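## Task

A loose 24-well cooling block sits on the table, marked with rows A-D (letters along a short edge) and columns 1-6 (numbers along a long edge), well A1 being the corner where those edges meet. Loose snap-lid micro tubes holding frozen samples sit in wells A1, A3, B6, C1, D4 and D6. Close the lids of the tubes in C1 and D4 so each is fully snapped and lies flat on its rim. All other lids stay in their starting state. At the end every tube stands upright on the floor of its original well and the block lies flat on the table. Lifting a tube is allowed if it is put back; a fall of more than a few millimetres ends the run as a failure. Open lids are kept open by a weak catch. Nothing counts as done if only the robot's hold keeps it so. Finish by releasing everything and moving the hands away.

## Robot and tools

Robot: two arms, left_arm (base on the +y side) and right_arm, facing each other across the table. Each carries an identical five-finger right hand, so hand axes and numbers mean the same on both arms; the names are not image sides.

World frame (used in results): origin on the table top halfway between the arm bases, table at z = 0, +z up, metres. Results report each hand point's position and quaternion (wxyz), velocities, Hand target lines, joint positions and torques, wrist force/torque (in the end effector's own axes; near 50 N per axis it saturates), and hand_measured, hand_stopped_by (moving, target, force, stalled, fault), hand_load_n (positive = finger pushed open), hand_force_limit, hand_speed. A collapse of hand_load_n toward 0 means a lost grip. "pose unreachable" means the clearance check altered or blocked that arm's command. Printed positions can be off, more at long reach.

Hand point: 0.05 m in front of the palm, where index pad meets thumb tip in a pinch. Its +z runs along the straight fingers (which extend 0.06 to 0.07 m past it), +y out of the palm, +x across the palm toward the little finger. Width from the point: 0.08 m on the little-finger side; on the thumb side 0.02 m with the thumb in front of the palm, otherwise up to 0.09 m. A wrist bracket on the little-finger side sits 0.03 m beyond the point along +y and 0.11 m across; it can collide.

Row layout (both movement tools): one flat list of 28 numbers, each in [-1, 1], always covering both arms: left dx, dy, dz, rx, ry, rz, then left hand little, ring, middle, index, thumb_bend, thumb_turn, force_limit, speed; then the same 14 for the right arm. dx..rz are an offset, not a pose: a target displacement from the hand point's measured pose at the action's start, expressed in the hand point's own axes; 1.0 = 0.6 m translation or 180 degrees, and rx, ry, rz form a single rotation vector. Finger values are targets: +1 straight/open, -1 curled shut; thumb_bend +1 straight, -1 fully bent; thumb_turn +1 beside the palm, -1 across in front of it. A pinch is roughly index -0.22, thumb_bend -0.75, thumb_turn -0.57. force_limit maps -1..+1 to about 0..10 N fingertip force (0..15 N for the two thumb motors) and only stops closing motion. speed maps -1..+1 to near zero..full (full travel 0.6 s); use -0.9 or slower for gentle grips. There is no 'no change' value: to keep a hand, resend its last eight numbers (or hand_measured plus hand_force_limit and hand_speed if none sent yet). A motor only starts when its target changes by 0.01 or more; it then locks, holding at least 15 N.

execute_actions(actions): a list of actions; each action is up to 15 rows, one per 1/30 s step, the last row held to fill 15 steps. Every row's offset is from the action's start pose, not from the previous row. An empty list just returns the state and images. Per step the command is clipped to 100 mm and 16 degrees from the measured pose, so big offsets need several actions.

move(target, speed, stop_force, blocking): target is one 28-number row, offsets from the pose in the latest result that showed one; each hand point travels straight there, all paths finishing together within 0.5 to 10 s, no obstacle avoidance. speed is m/s, 0.002 to 0.5 (default 0.25; turning up to twice that in rad/s). stop_force, 9 to 40 N, one value for both arms: an arm's path halts when its wrist sensor feels that much extra push against the motion, then backs off two steps; use it with very slow speed for contact, not while rotating the hand, and omit it when moving away from something the hand presses. blocking=false returns after 0.5 s (not combinable with stop_force); then use wait or stop before new commands. The result adds a move: line (done, off_target, moving, held, contact, fault) and limits (paced = clipped, held = steps blocked).

wait(seconds, 0 to 10): let time pass holding commands. stop(): brake a running move. zoom_image(camera, region=[x0,y0,x1,y1], pixels, at most 504x504): closer look at cam_low (672x504), cam_left_wrist or cam_right_wrist (504x504 each, fisheye). show_instructions(): shows reference images. finished_scene(scene): ends the current scene by its number, irreversibly; do it only once lids are snapped and everything is released.

Suggested order: check the images to identify A1 and the target wells, open the hand away from the tubes, approach slowly from above, press each open lid down onto its rim (slow move with stop_force) until it snaps, leave other lids and tubes untouched, then open and lift clear.

Avoid: dropping or tipping tubes, shifting the block, knocking anything off the table, arms touching each other, pushing hard (joint torque limits 133 N m shoulder/elbow, 24.9 N m wrists; 150 N external force causes a 10 s stop), and motors overheating from sustained holding. The controller lags commands by about 0.17 s, and a brief outside push may disturb loose objects.

Each tool is called after "Call:" by a JSON object that holds its "fn" and its "kwargs", one argument or row to a line.

Reference images:

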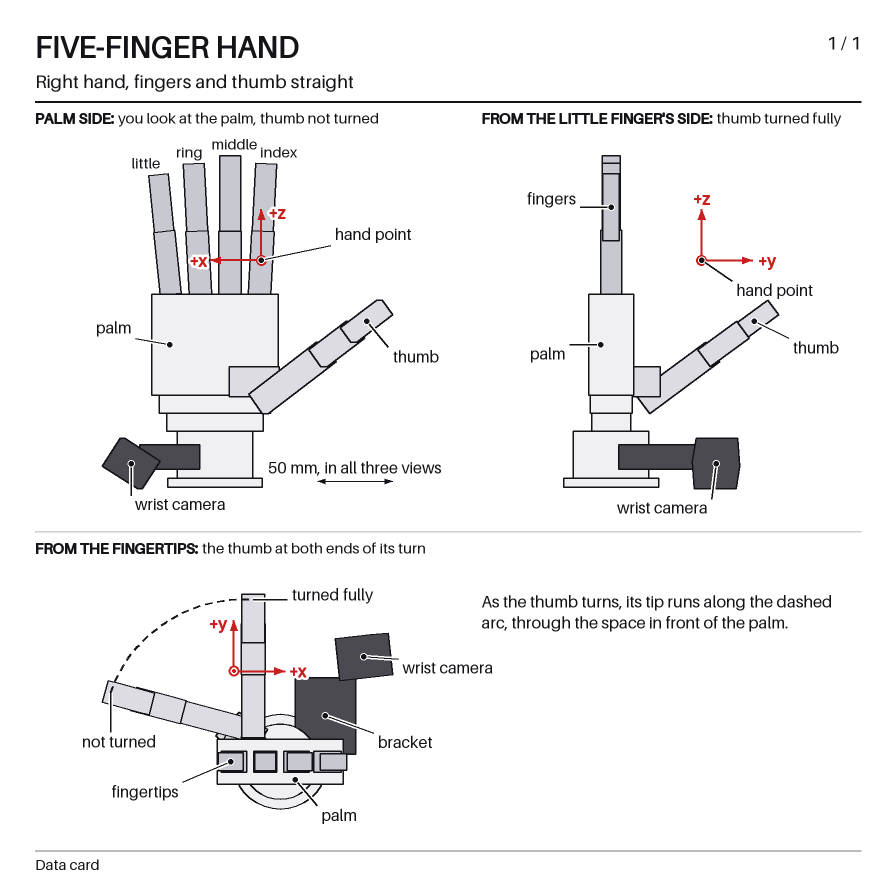

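## Session

I'll start by looking at the current state of the scene.

Call:
{"fn": "execute_actions", "kwargs": {
  "actions": []
}}

Scene clock: 0.00 s.
left_arm: end_effector_position=(+0.2677, +0.4442, +0.4823) hand_measured=(+1.000, +1.000, +1.000, +1.000, +1.000, +1.000) hand_load_n=(+0.0, +0.0, +0.0, +0.0, +0.0, +0.0) hand_stopped_by=(target, target, target, target, target, target) hand_force_limit=0.00 hand_speed=-0.80 end_effector_quat_wxyz=(-0.010, +0.315, +0.949, -0.010) end_effector_velocity=(-0.000, -0.000, +0.000) end_effector_angular_velocity=(-0.001, +0.001, -0.001) | right_arm: end_effector_position=(+0.0946, -0.2522, +0.4844) hand_measured=(+1.000, +1.000, +1.000, +1.000, +1.000, +1.000) hand_load_n=(+0.0, +0.0, +0.0, +0.0, +0.0, +0.0) hand_stopped_by=(target, target, target, target, target, target) hand_force_limit=0.00 hand_speed=-0.80 end_effector_quat_wxyz=(+0.031, -0.351, +0.936, -0.006) end_effector_velocity=(-0.000, -0.000, -0.000) end_effector_angular_velocity=(-0.000, -0.000, +0.000)
Joint positions: left_arm=[ 0.58  -1.734  1.336  1.973  1.6   -1.903] | right_arm=[-1.196 -1.74   1.322  1.927  1.586 -1.864]
Joint velocities: left_arm=[-0.     0.    -0.    -0.     0.001  0.   ] | right_arm=[ 0.001 -0.001  0.001  0.     0.     0.   ]
Joint torques (N m, as the arm reports them, + toward a larger angle): no reading
Wrist force (N, on the end effector, along its own x y z axes, offset not removed): no reading
Wrist torque (N m, same axes, about the end effector's origin, offset not removed): no reading
Hand target (left_arm): +0.268, +0.444, +0.482; -0.010, +0.315, +0.949, -0.010
Hand target (right_arm): +0.095, -0.252, +0.484; +0.031, -0.351, +0.936, -0.006

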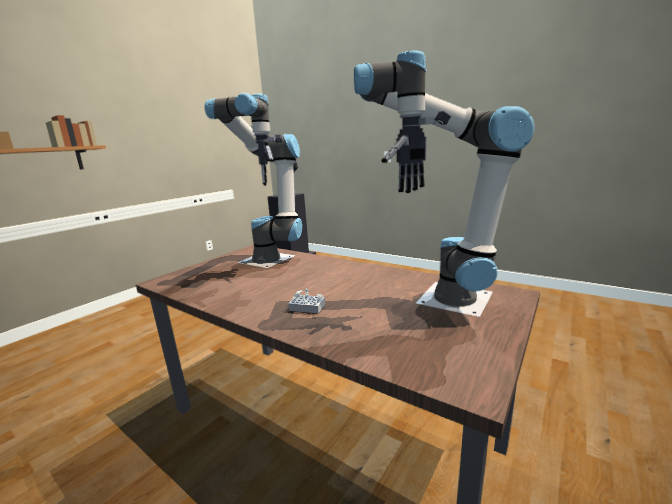

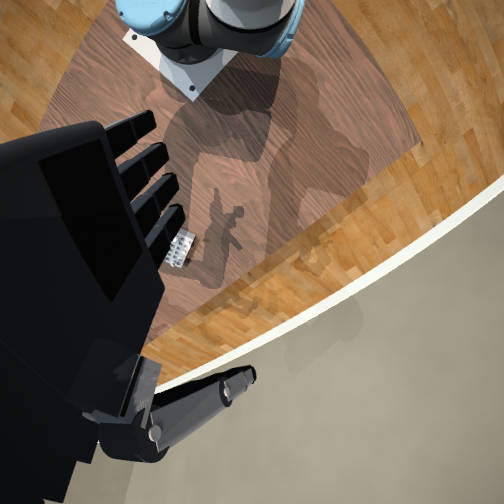

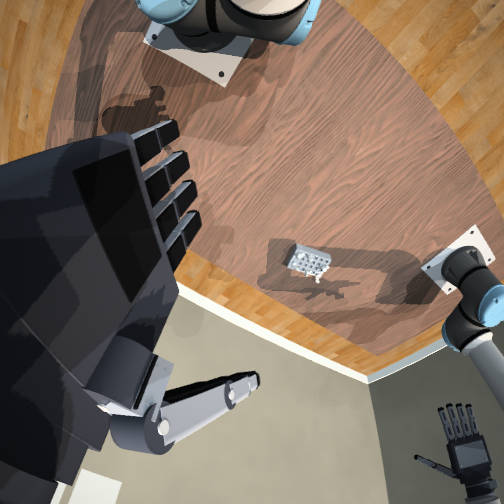

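Call:
{"fn": "zoom_image", "kwargs": {
  "camera": "cam_low",
  "region": [270, 275, 350, 325]
}}

Call:
{"fn": "zoom_image", "kwargs": {
  "camera": "cam_right_wrist",
  "region": [270, 225, 350, 305]
}}

Region (270, 275, 350, 325) of cam_low's 672x504 image, scaled by 6.300, with more detail than that image has; it fills the top 315 rows of this view, and the rest is white.

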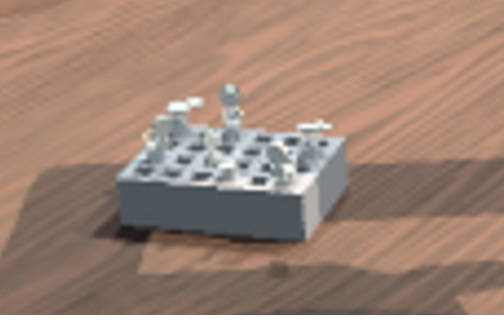

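Region (270, 225, 350, 305) of cam_right_wrist's 504x504 image, scaled by 6.300, with more detail than that image has.

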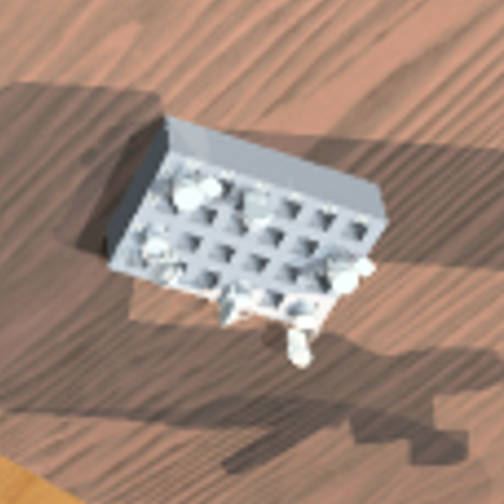

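Call:
{"fn": "move", "kwargs": {
  "target": [0,0,0,0,0,0,1,1,1,1,1,1,0,-0.8, -0.5293,0.1332,0.5161,0,0,0,-1,-1,-1,1,1,1,0,0.5],
  "speed": 0.3
}}

Scene clock: 24.30 s.
left_arm: end_effector_position=(+0.2677, +0.4442, +0.4823) hand_measured=(+1.000, +1.000, +1.000, +1.000, +1.000, +1.000) hand_load_n=(+0.0, +0.0, +0.0, +0.0, +0.0, +0.0) hand_stopped_by=(target, target, target, target, target, target) hand_force_limit=0.00 hand_speed=-0.80 end_effector_quat_wxyz=(-0.010, +0.315, +0.949, -0.010) end_effector_velocity=(+0.000, +0.000, -0.000) end_effector_angular_velocity=(+0.000, -0.000, +0.001) | right_arm: end_effector_position=(+0.2994, +0.0208, +0.1905) hand_measured=(-1.000, -1.000, -1.000, +1.000, +1.000, +1.000) hand_load_n=(+0.0, +0.0, +0.0, +0.0, +0.0, +0.0) hand_stopped_by=(target, target, target, target, target, target) hand_force_limit=0.00 hand_speed=0.50 end_effector_quat_wxyz=(+0.032, -0.351, +0.936, -0.006) end_effector_velocity=(+0.002, +0.002, -0.000) end_effector_angular_velocity=(+0.000, -0.000, -0.001)
Joint positions: left_arm=[ 0.58  -1.734  1.336  1.973  1.6   -1.903] | right_arm=[-0.883 -0.898  1.023  1.391  1.605 -1.552]
Joint velocities: left_arm=[ 0. -0.  0. -0. -0. -0.] | right_arm=[ 0.     0.008 -0.012  0.004  0.     0.001]
Joint torques (N m, as the arm reports them, + toward a larger angle): left_arm=[ -1.19  -9.32 -17.66   2.41   0.34   0.14] | right_arm=[  6.81 -35.64 -23.05   3.8    1.22   1.41]
Wrist force (N, on the end effector, along its own x y z axes, offset not removed): left_arm=[2.0 -3.8 2.2] | right_arm=[-1.7 -1.2 -1.6]
Wrist torque (N m, same axes, about the end effector's origin, offset not removed): left_arm=[-0.77 -0.33 0.25] | right_arm=[-0.22 0.43 -0.10]
Hand target (left_arm): +0.268, +0.444, +0.482; -0.010, +0.315, +0.949, -0.010
Hand target (right_arm): +0.300, +0.021, +0.190; +0.032, -0.351, +0.936, -0.006
Off the commanded pose (left_arm): 0.000 m, 0 deg.
Off the commanded pose (right_arm): 0.001 m, 0 deg.
move: done
camera_calibration (this result's frames):
cam_left_wrist: T_world_to_cam=[[0.69475, 0.718841, -0.0242656, -0.490087], [0.611996, -0.573088, 0.545006, -0.177212], [0.377867, -0.393494, -0.838081, 0.602318], [0, 0, 0, 1]] pos_world=[0.221345, 0.487745, 0.589481]
cam_right_wrist: T_world_to_cam=[[-0.585442, 0.80673, -0.0802738, 0.180043], [0.634856, 0.517776, 0.573468, -0.30947], [0.504198, 0.28477, -0.815286, 0.137461], [0, 0, 0, 1]] pos_world=[0.232566, -0.0241549, 0.303994]

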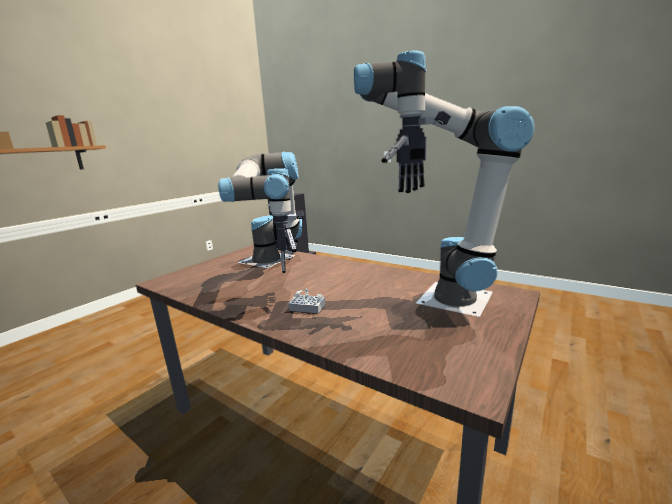

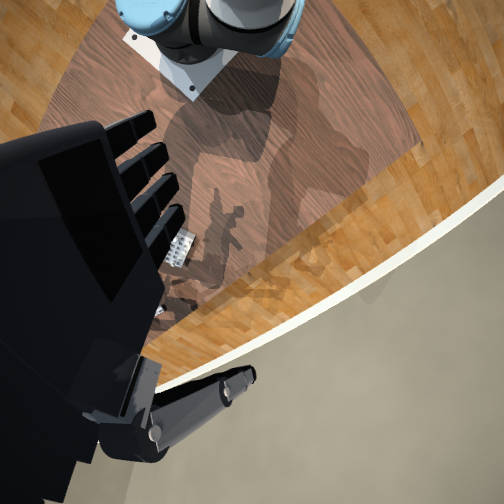

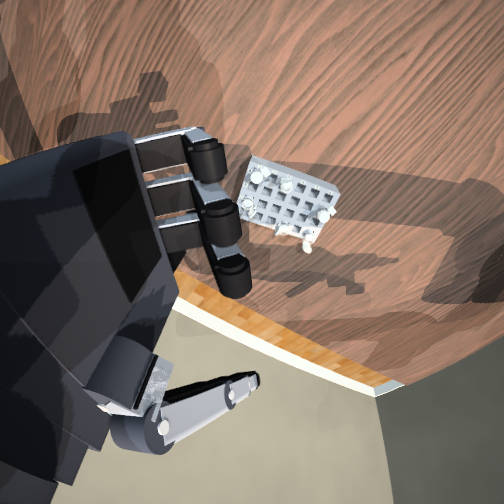

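Call:
{"fn": "zoom_image", "kwargs": {
  "camera": "cam_right_wrist",
  "region": [225, 140, 355, 270]
}}

Region (225, 140, 355, 270) of cam_right_wrist's 504x504 image, scaled by 3.877, with more detail than that image has.

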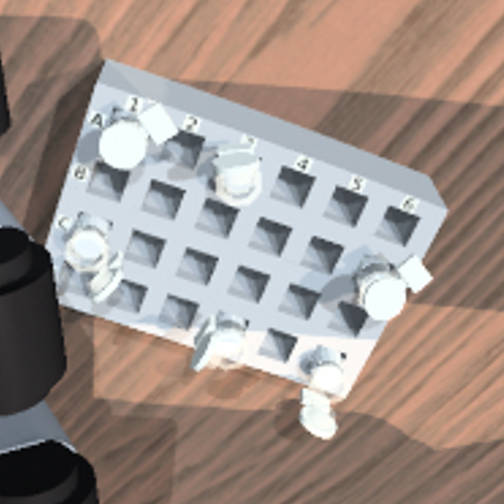

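Call:
{"fn": "zoom_image", "kwargs": {
  "camera": "cam_right_wrist",
  "region": [232, 185, 302, 255]
}}

Region (232, 185, 302, 255) of cam_right_wrist's 504x504 image, scaled by 7.200, with more detail than that image has.

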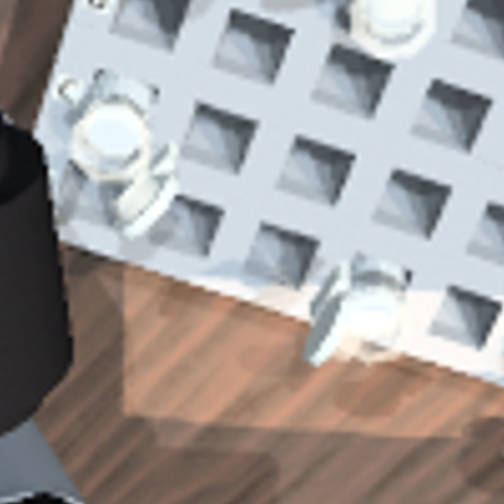

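Call:
{"fn": "move", "kwargs": {
  "target": [-0.4955,-0.2733,0.5382,-0.0055,-0.0076,-0.3069,1,-1,-1,-1,-1,1,0,0.5, 0.1985,0.0068,0.2403,-0.0070,0.0196,0.1255,-1,-1,-1,-1,-1,1,0,0.5],
  "speed": 0.3
}}

Scene clock: 114.87 s.
left_arm: end_effector_position=(+0.3994, +0.1308, +0.1598) hand_measured=(+1.000, -1.000, -1.000, -1.000, -1.000, +1.000) hand_load_n=(+0.0, +0.0, +0.0, +0.0, +0.0, +0.0) hand_stopped_by=(target, target, target, target, target, target) hand_force_limit=0.00 hand_speed=0.50 end_effector_quat_wxyz=(+0.000, +0.161, -0.987, +0.000) end_effector_velocity=(+0.001, -0.002, -0.001) end_effector_angular_velocity=(+0.001, +0.001, +0.004) | right_arm: end_effector_position=(+0.2162, -0.0529, +0.0401) hand_measured=(-1.000, -1.000, -1.000, -1.000, -1.000, +1.000) hand_load_n=(+0.0, +0.0, +0.0, +0.0, +0.0, +0.0) hand_stopped_by=(target, target, target, target, target, target) hand_force_limit=0.00 hand_speed=0.50 end_effector_quat_wxyz=(-0.000, -0.161, +0.987, -0.000) end_effector_velocity=(-0.000, -0.000, -0.000) end_effector_angular_velocity=(+0.000, -0.001, -0.000)
Joint positions: left_arm=[ 0.487 -0.83   0.999  1.402  1.572 -2.96 ] | right_arm=[-0.861 -1.015  1.652  0.934  1.571 -1.134]
Joint velocities: left_arm=[ 0.001  0.009 -0.012  0.004 -0.    -0.003] | right_arm=[ 0.001 -0.     0.001 -0.002  0.     0.001]
Joint torques (N m, as the arm reports them, + toward a larger angle): left_arm=[ 15.07 -37.79 -27.6    4.15   3.01  -1.99] | right_arm=[  6.85 -43.92  -6.16   0.05  -1.63   1.39]
Wrist force (N, on the end effector, along its own x y z axes, offset not removed): left_arm=[0.2 -1.7 1.3] | right_arm=[-0.1 -1.2 -0.2]
Wrist torque (N m, same axes, about the end effector's origin, offset not removed): left_arm=[-0.45 -0.13 -0.13] | right_arm=[-0.25 0.10 -0.06]
Hand target (left_arm): +0.400, +0.131, +0.160; -0.000, -0.161, +0.987, +0.000
Hand target (right_arm): +0.216, -0.053, +0.040; -0.000, -0.161, +0.987, -0.000
Off the commanded pose (left_arm): 0.000 m, 0 deg.
Off the commanded pose (right_arm): 0.000 m, 0 deg.
move: done
camera_calibration (this result's frames):
cam_left_wrist: T_world_to_cam=[[-0.19399, 0.980999, 0.00285574, -0.0478157], [0.81776, 0.160101, 0.552843, -0.440972], [0.541882, 0.109581, -0.83328, 0.0268235], [0, 0, 0, 1]] pos_world=[0.336799, 0.114568, 0.266277]
cam_right_wrist: T_world_to_cam=[[-0.234917, 0.970609, -0.0522761, 0.110582], [0.819903, 0.226755, 0.525682, -0.185708], [0.522085, 0.0806302, -0.849074, 0.064374], [0, 0, 0, 1]] pos_world=[0.144632, -0.0704127, 0.158062]

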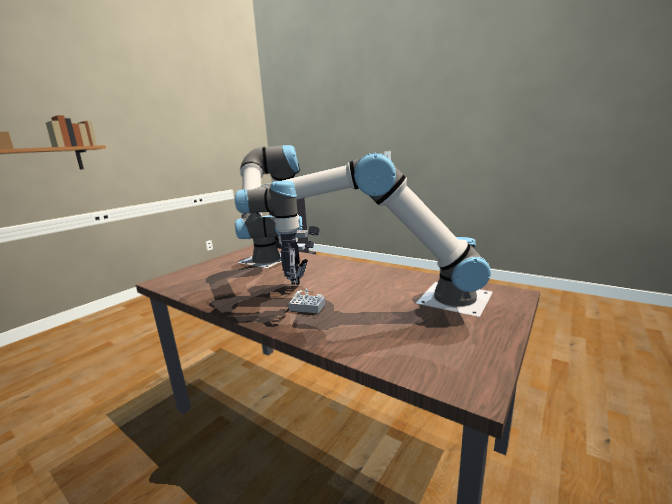

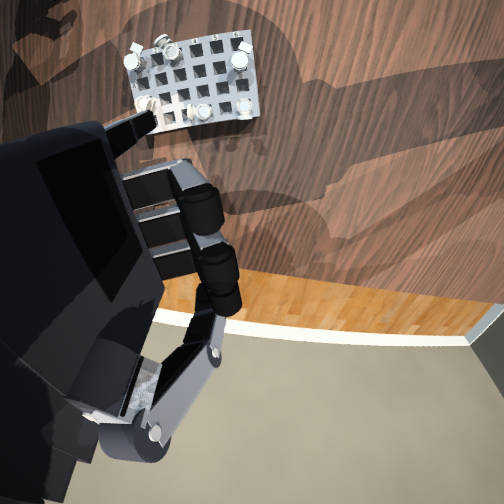

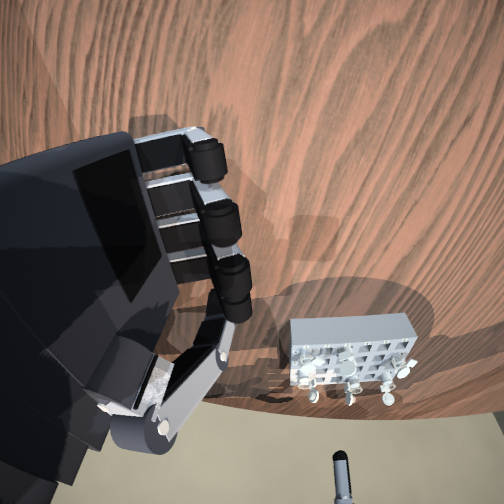

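Call:
{"fn": "zoom_image", "kwargs": {
  "camera": "cam_left_wrist",
  "region": [110, 15, 270, 175]
}}

Call:
{"fn": "zoom_image", "kwargs": {
  "camera": "cam_right_wrist",
  "region": [280, 305, 430, 455]
}}

Region (110, 15, 270, 175) of cam_left_wrist's 504x504 image, scaled by 3.150, with more detail than that image has.

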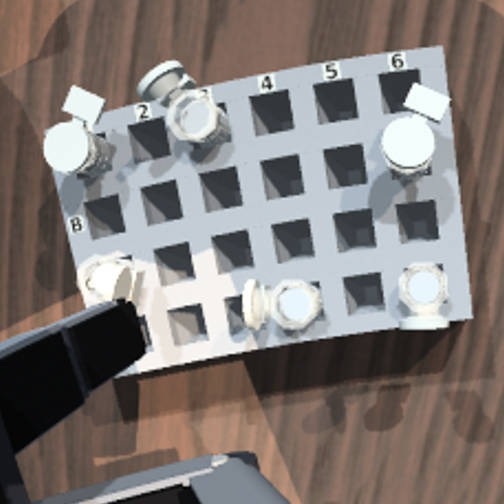

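Region (280, 305, 430, 455) of cam_right_wrist's 504x504 image, scaled by 3.360, with more detail than that image has.

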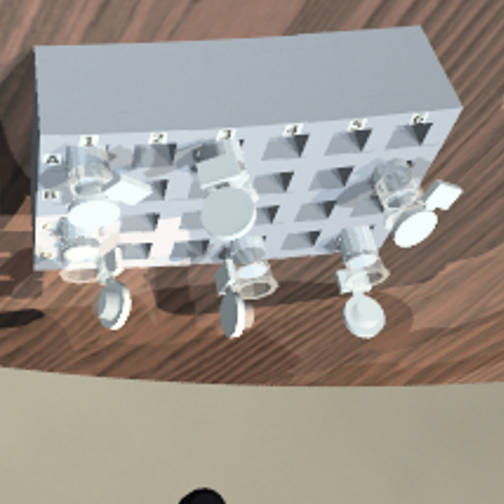

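Call:
{"fn": "zoom_image", "kwargs": {
  "camera": "cam_right_wrist",
  "region": [285, 340, 375, 430]
}}

Call:
{"fn": "zoom_image", "kwargs": {
  "camera": "cam_left_wrist",
  "region": [125, 80, 225, 150]
}}

Region (285, 340, 375, 430) of cam_right_wrist's 504x504 image, scaled by 5.600, with more detail than that image has.

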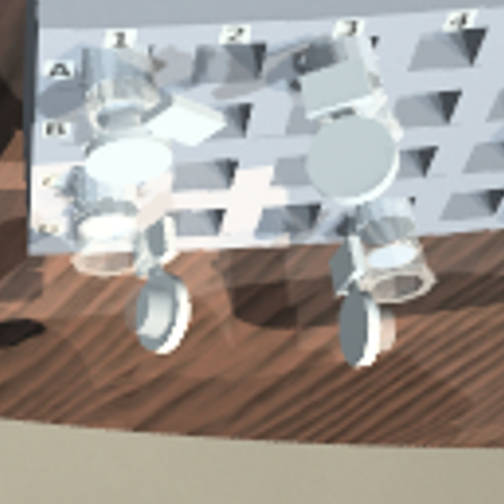

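Region (125, 80, 225, 150) of cam_left_wrist's 504x504 image, scaled by 5.040, with more detail than that image has; it fills the top 353 rows of this view, and the rest is white.

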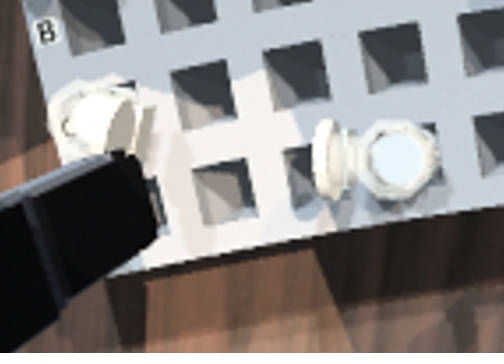

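Call:
{"fn": "move", "kwargs": {
  "target": [-0.0141,-0.0225,0.0797,0,0,0.0694,1,-1,-1,-1,-1,1,0,0.5, 0,0,0,0,0,0,-1,-1,-1,-1,-1,1,0,0.5],
  "speed": 0.1
}}

Scene clock: 149.47 s.
left_arm: end_effector_position=(+0.4067, +0.1247, +0.1312) hand_measured=(+1.000, -1.000, -1.000, -1.000, -1.000, +1.000) hand_load_n=(+0.0, +0.0, +0.0, +0.0, +0.0, +0.0) hand_stopped_by=(target, target, target, target, target, target) hand_force_limit=0.00 hand_speed=0.50 end_effector_quat_wxyz=(+0.001, +0.097, -0.995, -0.000) end_effector_velocity=(-0.000, -0.000, -0.000) end_effector_angular_velocity=(-0.002, +0.000, -0.000) | right_arm: end_effector_position=(+0.2162, -0.0529, +0.0401) hand_measured=(-1.000, -1.000, -1.000, -1.000, -1.000, +1.000) hand_load_n=(+0.0, +0.0, +0.0, +0.0, +0.0, +0.0) hand_stopped_by=(target, target, target, target, target, target) hand_force_limit=0.00 hand_speed=0.50 end_effector_quat_wxyz=(-0.000, -0.161, +0.987, -0.000) end_effector_velocity=(-0.001, -0.000, -0.001) end_effector_angular_velocity=(-0.002, +0.001, +0.001)
Joint positions: left_arm=[ 0.482 -0.807  1.034  1.345  1.572 -2.836] | right_arm=[-0.861 -1.015  1.652  0.934  1.571 -1.134]
Joint velocities: left_arm=[ 0.    -0.001  0.001 -0.001  0.001  0.   ] | right_arm=[ 0.001  0.     0.002 -0.     0.    -0.   ]
Joint torques (N m, as the arm reports them, + toward a larger angle): left_arm=[-10.08 -60.3  -27.86   4.49  -2.39  -2.19] | right_arm=[  3.7  -41.03 -20.07   4.    -1.06  -1.67]
Wrist force (N, on the end effector, along its own x y z axes, offset not removed): left_arm=[-1.1 -0.7 2.7] | right_arm=[-1.3 -1.8 -0.2]
Wrist torque (N m, same axes, about the end effector's origin, offset not removed): left_arm=[-0.28 0.04 -0.01] | right_arm=[-0.35 0.28 -0.16]
Hand target (left_arm): +0.407, +0.125, +0.131; -0.000, -0.097, +0.995, +0.000
Hand target (right_arm): +0.216, -0.053, +0.040; -0.000, -0.161, +0.987, -0.000
Off the commanded pose (left_arm): 0.020 m, 5 deg.
Off the commanded pose (right_arm): 0.000 m, 0 deg.
move: held (left_arm); limits=held; held on 15 of 40 steps (left_arm), including the last (left_arm)
pose unreachable (left arm): on one or more control steps of this call, first in action 0 (counted from 0), this arm could not follow its commanded pose, so it was not sent that pose on those steps. On the call's last step it was still not sent that pose. It may still have moved: this result reports where it is.
cause: the commanded pose would bring a part of the arm too close to another arm (a part of this arm just beyond joint 3 (elbow) and a part of the other arm just beyond its joint 4 (wrist 1)).
camera_calibration (this result's frames):
cam_left_wrist: T_world_to_cam=[[-0.0660323, 0.997811, 0.00345848, -0.0945607], [0.831725, 0.0531257, 0.55264, -0.422401], [0.551247, 0.0393686, -0.833413, 0.00471091], [0, 0, 0, 1]] pos_world=[0.34248, 0.116609, 0.237689]
cam_right_wrist: T_world_to_cam=[[-0.234929, 0.970607, -0.0522567, 0.110575], [0.819903, 0.226755, 0.525682, -0.185703], [0.52208, 0.0806528, -0.849075, 0.064384], [0, 0, 0, 1]] pos_world=[0.144622, -0.0704088, 0.158066]

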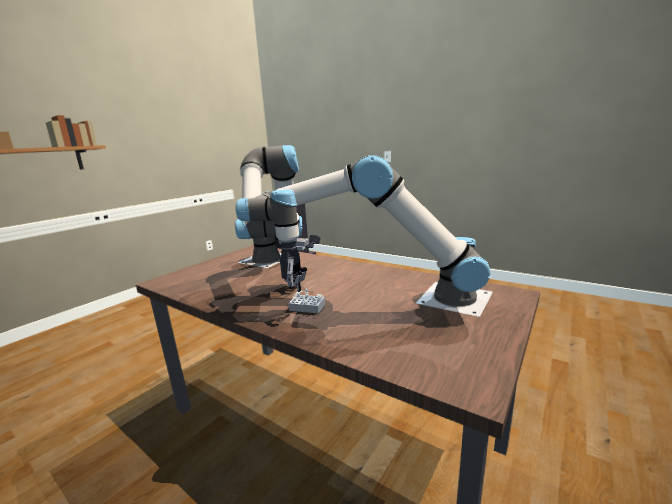

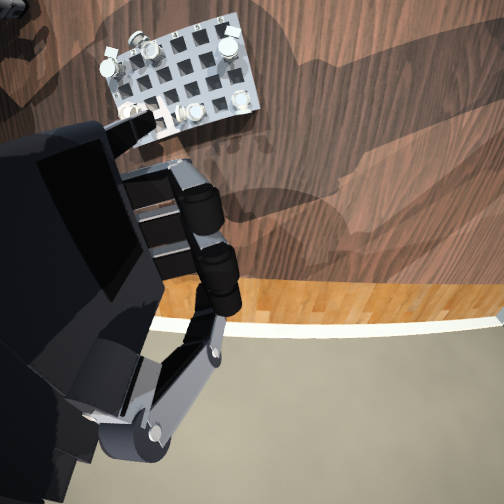

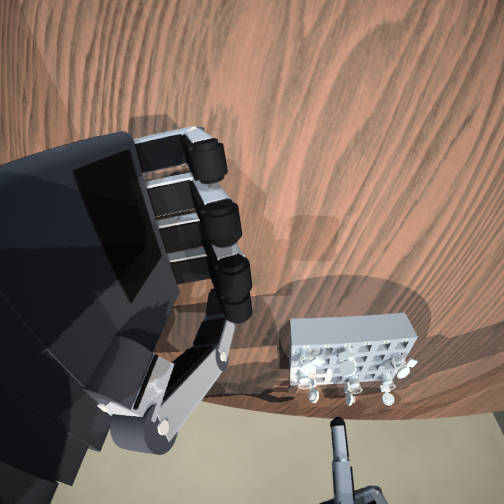

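Call:
{"fn": "move", "kwargs": {
  "target": [0,0,0,0,0,0,1,-1,-1,-1,-1,1,0,0.5, -0.05,0,-0.0583,0,-0.2222,0,-1,-1,-1,-1,-1,1,0,0.5],
  "speed": 0.3
}}

Scene clock: 168.80 s.
left_arm: end_effector_position=(+0.4067, +0.1247, +0.1312) hand_measured=(+1.000, -1.000, -1.000, -1.000, -1.000, +1.000) hand_load_n=(+0.0, +0.0, +0.0, +0.0, +0.0, +0.0) hand_stopped_by=(target, target, target, target, target, target) hand_force_limit=0.00 hand_speed=0.50 end_effector_quat_wxyz=(+0.000, +0.097, -0.995, -0.000) end_effector_velocity=(+0.001, +0.000, -0.000) end_effector_angular_velocity=(+0.001, -0.002, -0.000) | right_arm: end_effector_position=(+0.2162, -0.0530, +0.0401) hand_measured=(-1.000, -1.000, -1.000, -1.000, -1.000, +1.000) hand_load_n=(+0.0, +0.0, +0.0, +0.0, +0.0, +0.0) hand_stopped_by=(target, target, target, target, target, target) hand_force_limit=0.00 hand_speed=0.50 end_effector_quat_wxyz=(-0.000, -0.161, +0.987, -0.000) end_effector_velocity=(-0.000, -0.000, +0.000) end_effector_angular_velocity=(-0.001, +0.000, +0.000)
Joint positions: left_arm=[ 0.482 -0.807  1.034  1.345  1.572 -2.836] | right_arm=[-0.861 -1.015  1.652  0.934  1.571 -1.134]
Joint velocities: left_arm=[ 0.     0.     0.    -0.001 -0.002  0.   ] | right_arm=[ 0.    -0.001  0.001  0.     0.     0.   ]
Joint torques (N m, as the arm reports them, + toward a larger angle): left_arm=[ 13.32 -39.69 -11.99   2.37  -2.39  -2.03] | right_arm=[ -5.11 -36.84 -16.81   2.95   0.76  -1.39]
Wrist force (N, on the end effector, along its own x y z axes, offset not removed): left_arm=[0.2 -0.2 -0.1] | right_arm=[-1.4 -2.1 0.8]
Wrist torque (N m, same axes, about the end effector's origin, offset not removed): left_arm=[-0.08 0.00 -0.02] | right_arm=[-0.43 0.18 -0.16]
Hand target (left_arm): +0.407, +0.125, +0.131; -0.001, -0.097, +0.995, +0.000
Hand target (right_arm): +0.216, -0.053, +0.040; -0.000, -0.161, +0.987, -0.000
Off the commanded pose (left_arm): 0.000 m, 0 deg.
Off the commanded pose (right_arm): 0.046 m, 40 deg; orientation clipped at the last step of the last action.
move: held (right_arm); limits=paced,held; held on 42 of 45 steps (right_arm), including the last (right_arm)
pose unreachable (right arm): on one or more control steps of this call, first in action 0 (counted from 0), this arm could not follow its commanded pose, so it was not sent that pose on those steps. On the call's last step it was still not sent that pose. It may still have moved: this result reports where it is.
cause: the commanded pose would bring a part of the arm too close to another arm (a part of this arm just beyond joint 4 (wrist 1) and a part of the other arm just beyond its joint 3 (elbow)).
camera_calibration (this result's frames):
cam_left_wrist: T_world_to_cam=[[-0.0660324, 0.997812, 0.00342082, -0.0945535], [0.831714, 0.0531458, 0.552655, -0.422423], [0.551264, 0.0393383, -0.833403, 0.004738], [0, 0, 0, 1]] pos_world=[0.342479, 0.11661, 0.237726]
cam_right_wrist: T_world_to_cam=[[-0.234927, 0.9706, -0.0523846, 0.110612], [0.819839, 0.226812, 0.525757, -0.185708], [0.522181, 0.0805677, -0.849021, 0.0643452], [0, 0, 0, 1]] pos_world=[0.144637, -0.0704232, 0.158062]

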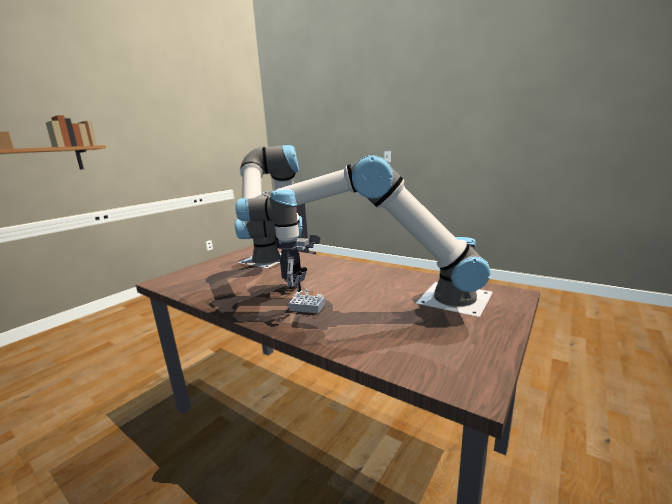

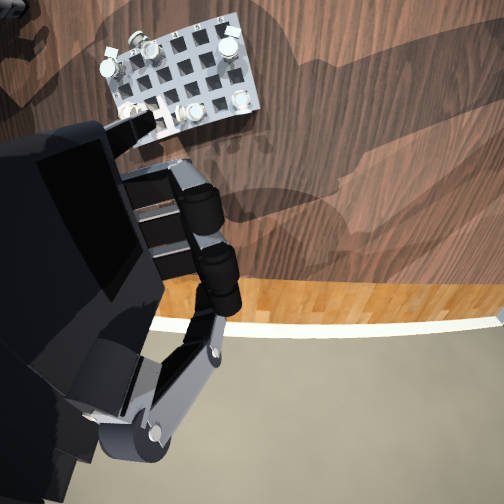

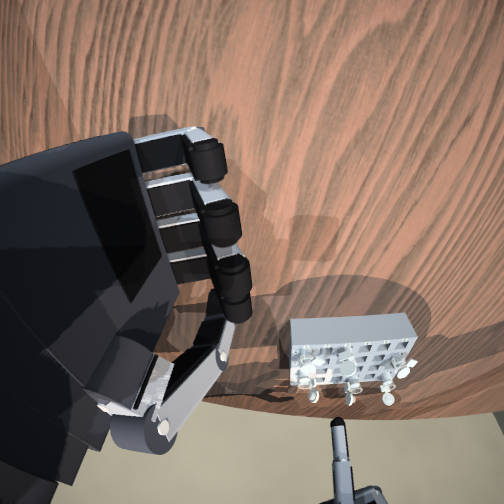

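Call:
{"fn": "move", "kwargs": {
  "target": [0,0,0,0,0,0,1,-1,-1,-1,-1,1,0,0.5, 0.1845,-0.0788,0.0167,0,0,0,-1,-1,-1,-1,-1,1,0,0.5],
  "speed": 0.25
}}

Scene clock: 174.97 s.
left_arm: end_effector_position=(+0.4067, +0.1248, +0.1312) hand_measured=(+1.000, -1.000, -1.000, -1.000, -1.000, +1.000) hand_load_n=(+0.0, +0.0, +0.0, +0.0, +0.0, +0.0) hand_stopped_by=(target, target, target, target, target, target) hand_force_limit=0.00 hand_speed=0.50 end_effector_quat_wxyz=(+0.001, +0.097, -0.995, -0.000) end_effector_velocity=(-0.000, -0.000, +0.000) end_effector_angular_velocity=(-0.000, -0.000, -0.000) | right_arm: end_effector_position=(+0.1266, -0.1330, +0.0301) hand_measured=(-1.000, -1.000, -1.000, -1.000, -1.000, +1.000) hand_load_n=(+0.0, +0.0, +0.0, +0.0, +0.0, +0.0) hand_stopped_by=(target, target, target, target, target, target) hand_force_limit=0.00 hand_speed=0.50 end_effector_quat_wxyz=(-0.000, -0.161, +0.987, -0.000) end_effector_velocity=(-0.002, -0.003, -0.000) end_effector_angular_velocity=(-0.000, +0.000, -0.001)
Joint positions: left_arm=[ 0.482 -0.807  1.034  1.345  1.572 -2.836] | right_arm=[-0.849 -1.217  2.015  0.773  1.571 -1.123]
Joint velocities: left_arm=[-0. -0. -0. -0. -0.  0.] | right_arm=[-0.001 -0.006  0.01  -0.004 -0.    -0.   ]
Joint torques (N m, as the arm reports them, + toward a larger angle): left_arm=[ 13.2  -61.43 -25.61   4.47  -2.31  -2.02] | right_arm=[ -8.27 -34.57  -6.18   0.13  -1.72  -1.67]
Wrist force (N, on the end effector, along its own x y z axes, offset not removed): left_arm=[-2.2 -3.5 2.4] | right_arm=[-0.7 -1.0 0.0]
Wrist torque (N m, same axes, about the end effector's origin, offset not removed): left_arm=[-0.63 0.22 -0.22] | right_arm=[-0.25 0.06 -0.20]
Hand target (left_arm): +0.407, +0.125, +0.131; -0.000, -0.097, +0.995, +0.000
Hand target (right_arm): +0.126, -0.133, +0.030; -0.000, -0.161, +0.987, -0.000
Off the commanded pose (left_arm): 0.000 m, 0 deg.
Off the commanded pose (right_arm): 0.000 m, 0 deg.
move: done; limits=paced
camera_calibration (this result's frames):
cam_left_wrist: T_world_to_cam=[[-0.0660322, 0.997811, 0.00345991, -0.0945682], [0.831725, 0.0531248, 0.55264, -0.422411], [0.551246, 0.0393697, -0.833413, 0.00473284], [0, 0, 0, 1]] pos_world=[0.342477, 0.116615, 0.237713]
cam_right_wrist: T_world_to_cam=[[-0.234971, 0.970578, -0.052603, 0.166731], [0.819887, 0.226977, 0.525612, -0.0887825], [0.522087, 0.0803752, -0.849097, 0.109096], [0, 0, 0, 1]] pos_world=[0.055011, -0.150443, 0.148069]

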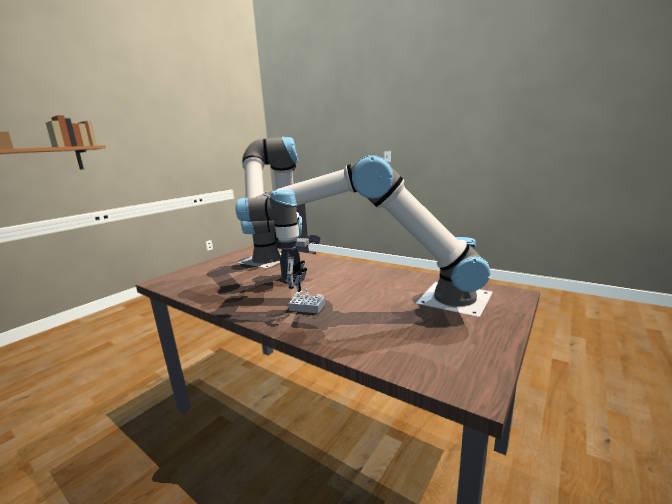

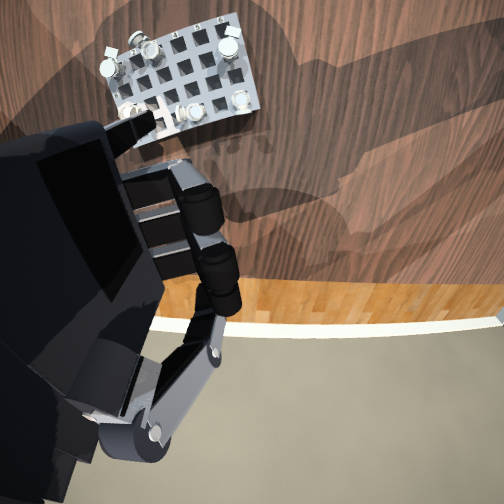

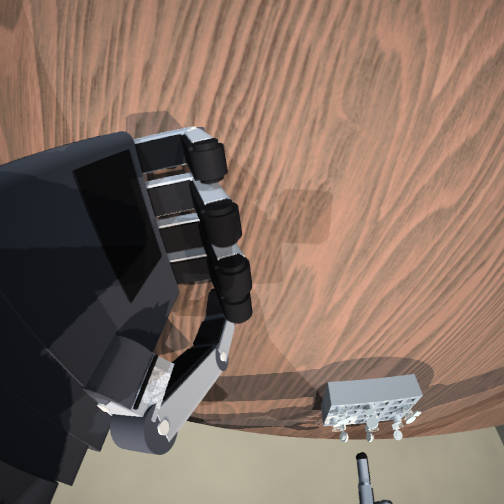

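Call:
{"fn": "move", "kwargs": {
  "target": [-0.0068,-0.0083,0.032,0,0,0.0285,1,-1,-1,-1,-1,1,0,0.5, -0.2345,0.0795,-0.075,0,-0.2222,0,-1,-1,-1,-1,-1,1,0,0.5],
  "speed": 0.2
}}

Scene clock: 180.60 s.
left_arm: end_effector_position=(+0.4116, +0.1207, +0.1120) hand_measured=(+1.000, -1.000, -1.000, -1.000, -1.000, +1.000) hand_load_n=(+0.0, +0.0, +0.0, +0.0, +0.0, +0.0) hand_stopped_by=(target, target, target, target, target, target) hand_force_limit=0.00 hand_speed=0.50 end_effector_quat_wxyz=(+0.001, +0.053, -0.999, -0.000) end_effector_velocity=(+0.000, -0.000, -0.000) end_effector_angular_velocity=(-0.000, -0.000, -0.002) | right_arm: end_effector_position=(+0.2446, -0.0430, +0.0751) hand_measured=(-1.000, -1.000, -1.000, -1.000, -1.000, +1.000) hand_load_n=(+0.0, +0.0, +0.0, +0.0, +0.0, +0.0) hand_stopped_by=(target, target, target, target, target, target) hand_force_limit=0.00 hand_speed=0.50 end_effector_quat_wxyz=(+0.337, -0.151, +0.928, +0.055) end_effector_velocity=(+0.001, +0.002, -0.000) end_effector_angular_velocity=(+0.004, -0.010, +0.003)
Joint positions: left_arm=[ 0.479 -0.791  1.056  1.307  1.572 -2.75 ] | right_arm=[-0.708 -1.234  1.957  0.24   1.936 -1.095]
Joint velocities: left_arm=[-0.     0.     0.001 -0.001  0.     0.001] | right_arm=[ 0.003  0.002  0.001 -0.014  0.004 -0.004]
Joint torques (N m, as the arm reports them, + toward a larger angle): left_arm=[-14.47 -39.8  -11.02   0.95  -2.03   1.51] | right_arm=[  6.58 -21.49  -8.02  -1.08   1.72  -1.6 ]
Wrist force (N, on the end effector, along its own x y z axes, offset not removed): left_arm=[0.3 -3.6 1.1] | right_arm=[-2.3 -1.1 1.3]
Wrist torque (N m, same axes, about the end effector's origin, offset not removed): left_arm=[-0.68 -0.14 -0.09] | right_arm=[-0.29 0.25 -0.23]
Hand target (left_arm): +0.412, +0.121, +0.112; -0.001, -0.052, +0.999, +0.000
Hand target (right_arm): +0.245, -0.043, +0.075; +0.337, -0.151, +0.927, +0.055
Off the commanded pose (left_arm): 0.000 m, 0 deg.
Off the commanded pose (right_arm): 0.000 m, 0 deg.
move: done
camera_calibration (this result's frames):
cam_left_wrist: T_world_to_cam=[[0.0233033, 0.999723, 0.00337248, -0.127076], [0.83316, -0.021285, 0.552623, -0.407306], [0.552542, -0.0100681, -0.833425, -0.00837437], [0, 0, 0, 1]] pos_world=[0.346939, 0.118287, 0.218536]
cam_right_wrist: T_world_to_cam=[[-0.22182, 0.974955, 0.0161108, 0.101264], [0.312596, 0.0554515, 0.948266, -0.144654], [0.923623, 0.215381, -0.317067, -0.053879], [0, 0, 0, 1]] pos_world=[0.117445, -0.0791019, 0.118456]

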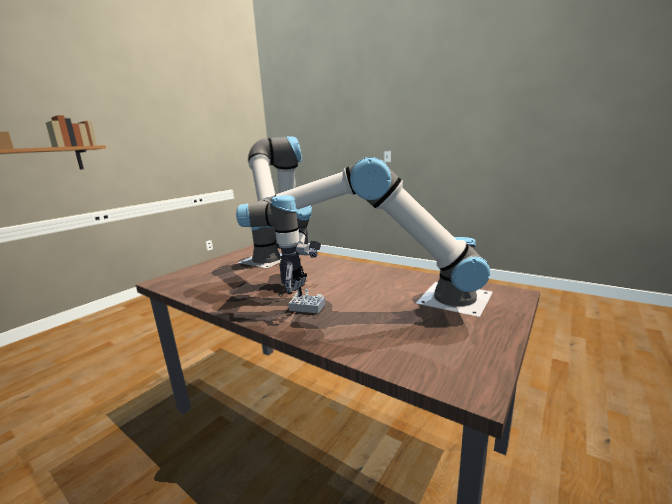

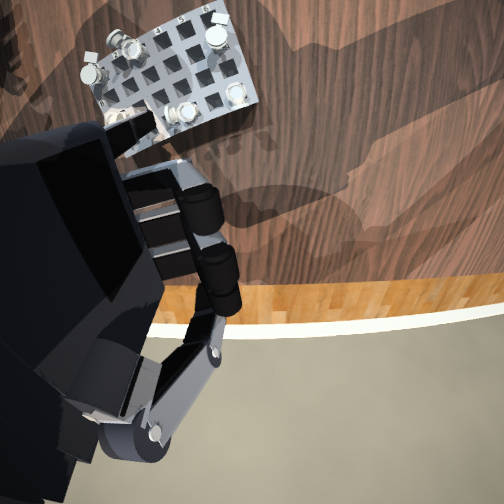

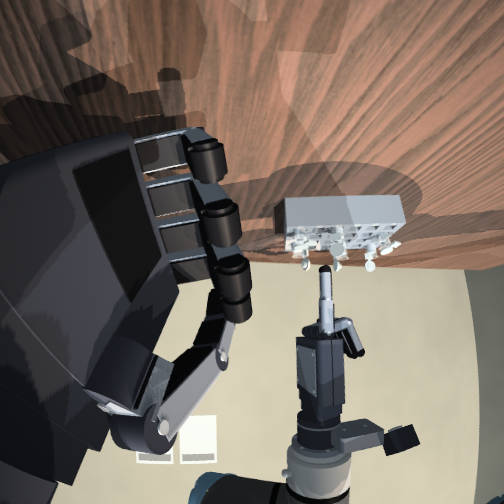

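Call:
{"fn": "zoom_image", "kwargs": {
  "camera": "cam_right_wrist",
  "region": [280, 215, 370, 305]
}}

Call:
{"fn": "zoom_image", "kwargs": {
  "camera": "cam_left_wrist",
  "region": [120, 70, 220, 170]
}}

Region (280, 215, 370, 305) of cam_right_wrist's 504x504 image, scaled by 5.600, with more detail than that image has.

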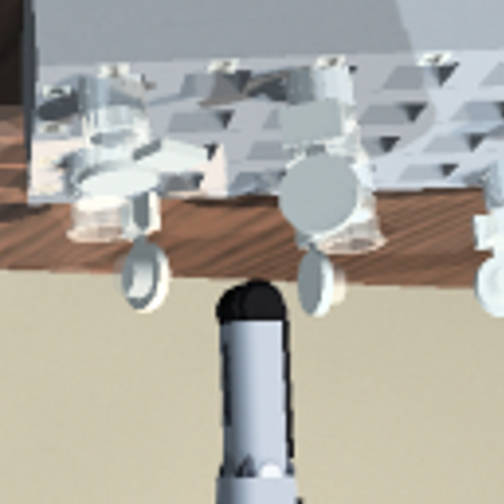

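Region (120, 70, 220, 170) of cam_left_wrist's 504x504 image, scaled by 5.040, with more detail than that image has.

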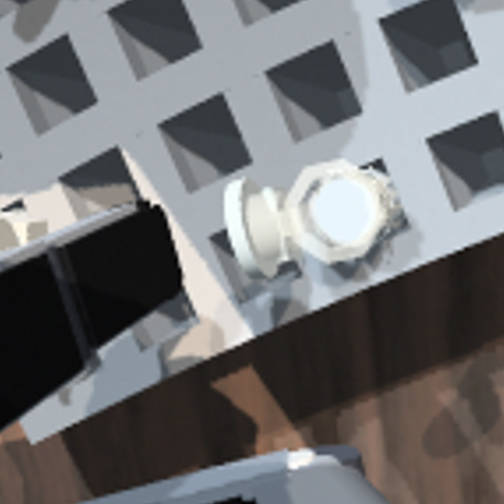

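Call:
{"fn": "move", "kwargs": {
  "target": [0,0.0083,0.0042,0,0,0,1,-1,-1,-1,-1,1,0,0.5, 0,0,0,0,0,0,-1,-1,-1,-1,-1,1,0,0.5],
  "speed": 0.02
}}

Call:
{"fn": "zoom_image", "kwargs": {
  "camera": "cam_right_wrist",
  "region": [300, 225, 370, 295]
}}

Call:
{"fn": "zoom_image", "kwargs": {
  "camera": "cam_left_wrist",
  "region": [130, 80, 210, 160]
}}

Scene clock: 194.77 s.
left_arm: end_effector_position=(+0.4111, +0.1253, +0.1097) hand_measured=(+1.000, -1.000, -1.000, -1.000, -1.000, +1.000) hand_load_n=(+0.0, +0.0, +0.0, +0.0, +0.0, +0.0) hand_stopped_by=(target, target, target, target, target, target) hand_force_limit=0.00 hand_speed=0.50 end_effector_quat_wxyz=(+0.001, +0.053, -0.999, -0.000) end_effector_velocity=(-0.001, +0.003, -0.001) end_effector_angular_velocity=(+0.001, +0.001, +0.001) | right_arm: end_effector_position=(+0.2446, -0.0430, +0.0751) hand_measured=(-1.000, -1.000, -1.000, -1.000, -1.000, +1.000) hand_load_n=(+0.0, +0.0, +0.0, +0.0, +0.0, +0.0) hand_stopped_by=(target, target, target, target, target, target) hand_force_limit=0.00 hand_speed=0.50 end_effector_quat_wxyz=(+0.337, -0.151, +0.928, +0.055) end_effector_velocity=(-0.000, +0.000, +0.000) end_effector_angular_velocity=(+0.001, +0.000, +0.000)
Joint positions: left_arm=[ 0.482 -0.8    1.078  1.294  1.572 -2.747] | right_arm=[-0.707 -1.234  1.957  0.24   1.936 -1.095]
Joint velocities: left_arm=[ 0.002 -0.005  0.013 -0.006  0.001  0.001] | right_arm=[ 0.001  0.    -0.001  0.001  0.     0.001]
Joint torques (N m, as the arm reports them, + toward a larger angle): left_arm=[ 16.03 -61.47 -11.43   1.09   1.78   1.07] | right_arm=[ -6.42 -35.84 -20.64   2.93  -1.17   1.47]
Wrist force (N, on the end effector, along its own x y z axes, offset not removed): left_arm=[1.6 0.7 1.1] | right_arm=[-1.1 -1.6 -1.0]
Wrist torque (N m, same axes, about the end effector's origin, offset not removed): left_arm=[-0.02 -0.29 0.14] | right_arm=[-0.30 0.23 -0.17]
Hand target (left_arm): +0.411, +0.126, +0.110; -0.001, -0.053, +0.999, +0.000
Hand target (right_arm): +0.245, -0.043, +0.075; +0.337, -0.151, +0.928, +0.055
Off the commanded pose (left_arm): 0.000 m, 0 deg.
Off the commanded pose (right_arm): 0.000 m, 0 deg.
move: done
camera_calibration (this result's frames):
cam_left_wrist: T_world_to_cam=[[0.0233078, 0.999722, 0.0034223, -0.131714], [0.833176, -0.0213166, 0.552597, -0.405483], [0.552516, -0.0100284, -0.833442, -0.010029], [0, 0, 0, 1]] pos_world=[0.34645, 0.122933, 0.216161]
cam_right_wrist: T_world_to_cam=[[-0.221935, 0.974929, 0.016084, 0.101258], [0.312538, 0.0555025, 0.948282, -0.144607], [0.923615, 0.215484, -0.317021, -0.0538419], [0, 0, 0, 1]] pos_world=[0.117397, -0.0790909, 0.11843]

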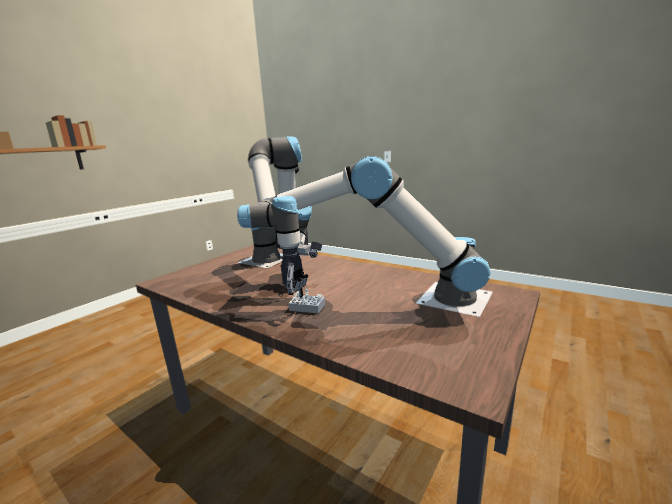

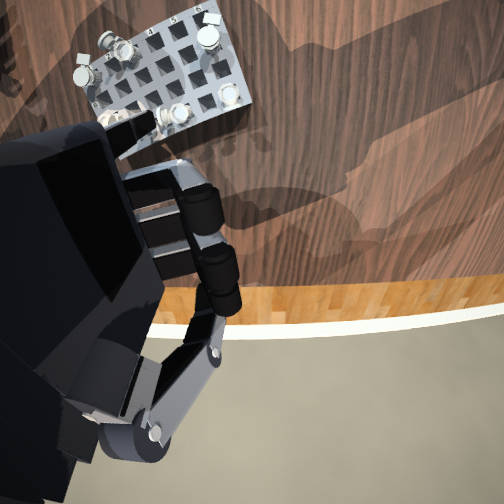

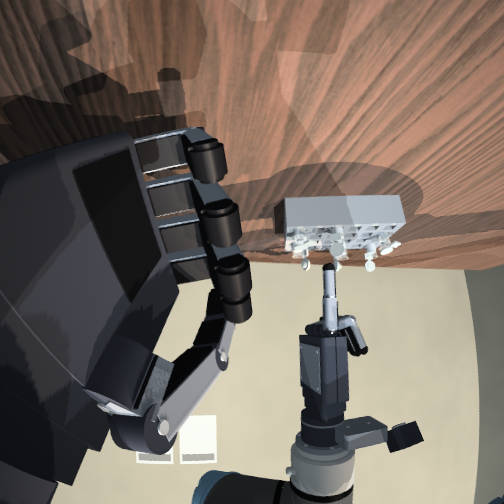

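Region (300, 225, 370, 295) of cam_right_wrist's 504x504 image, scaled by 7.200, with more detail than that image has.

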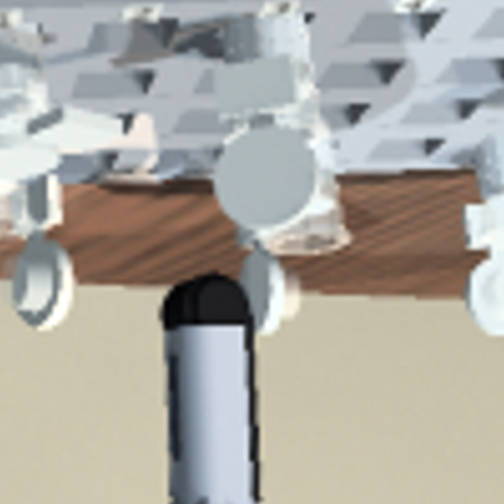

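Region (130, 80, 210, 160) of cam_left_wrist's 504x504 image, scaled by 6.300, with more detail than that image has.

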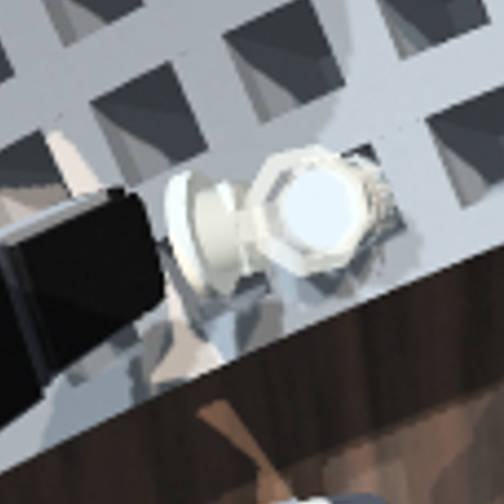

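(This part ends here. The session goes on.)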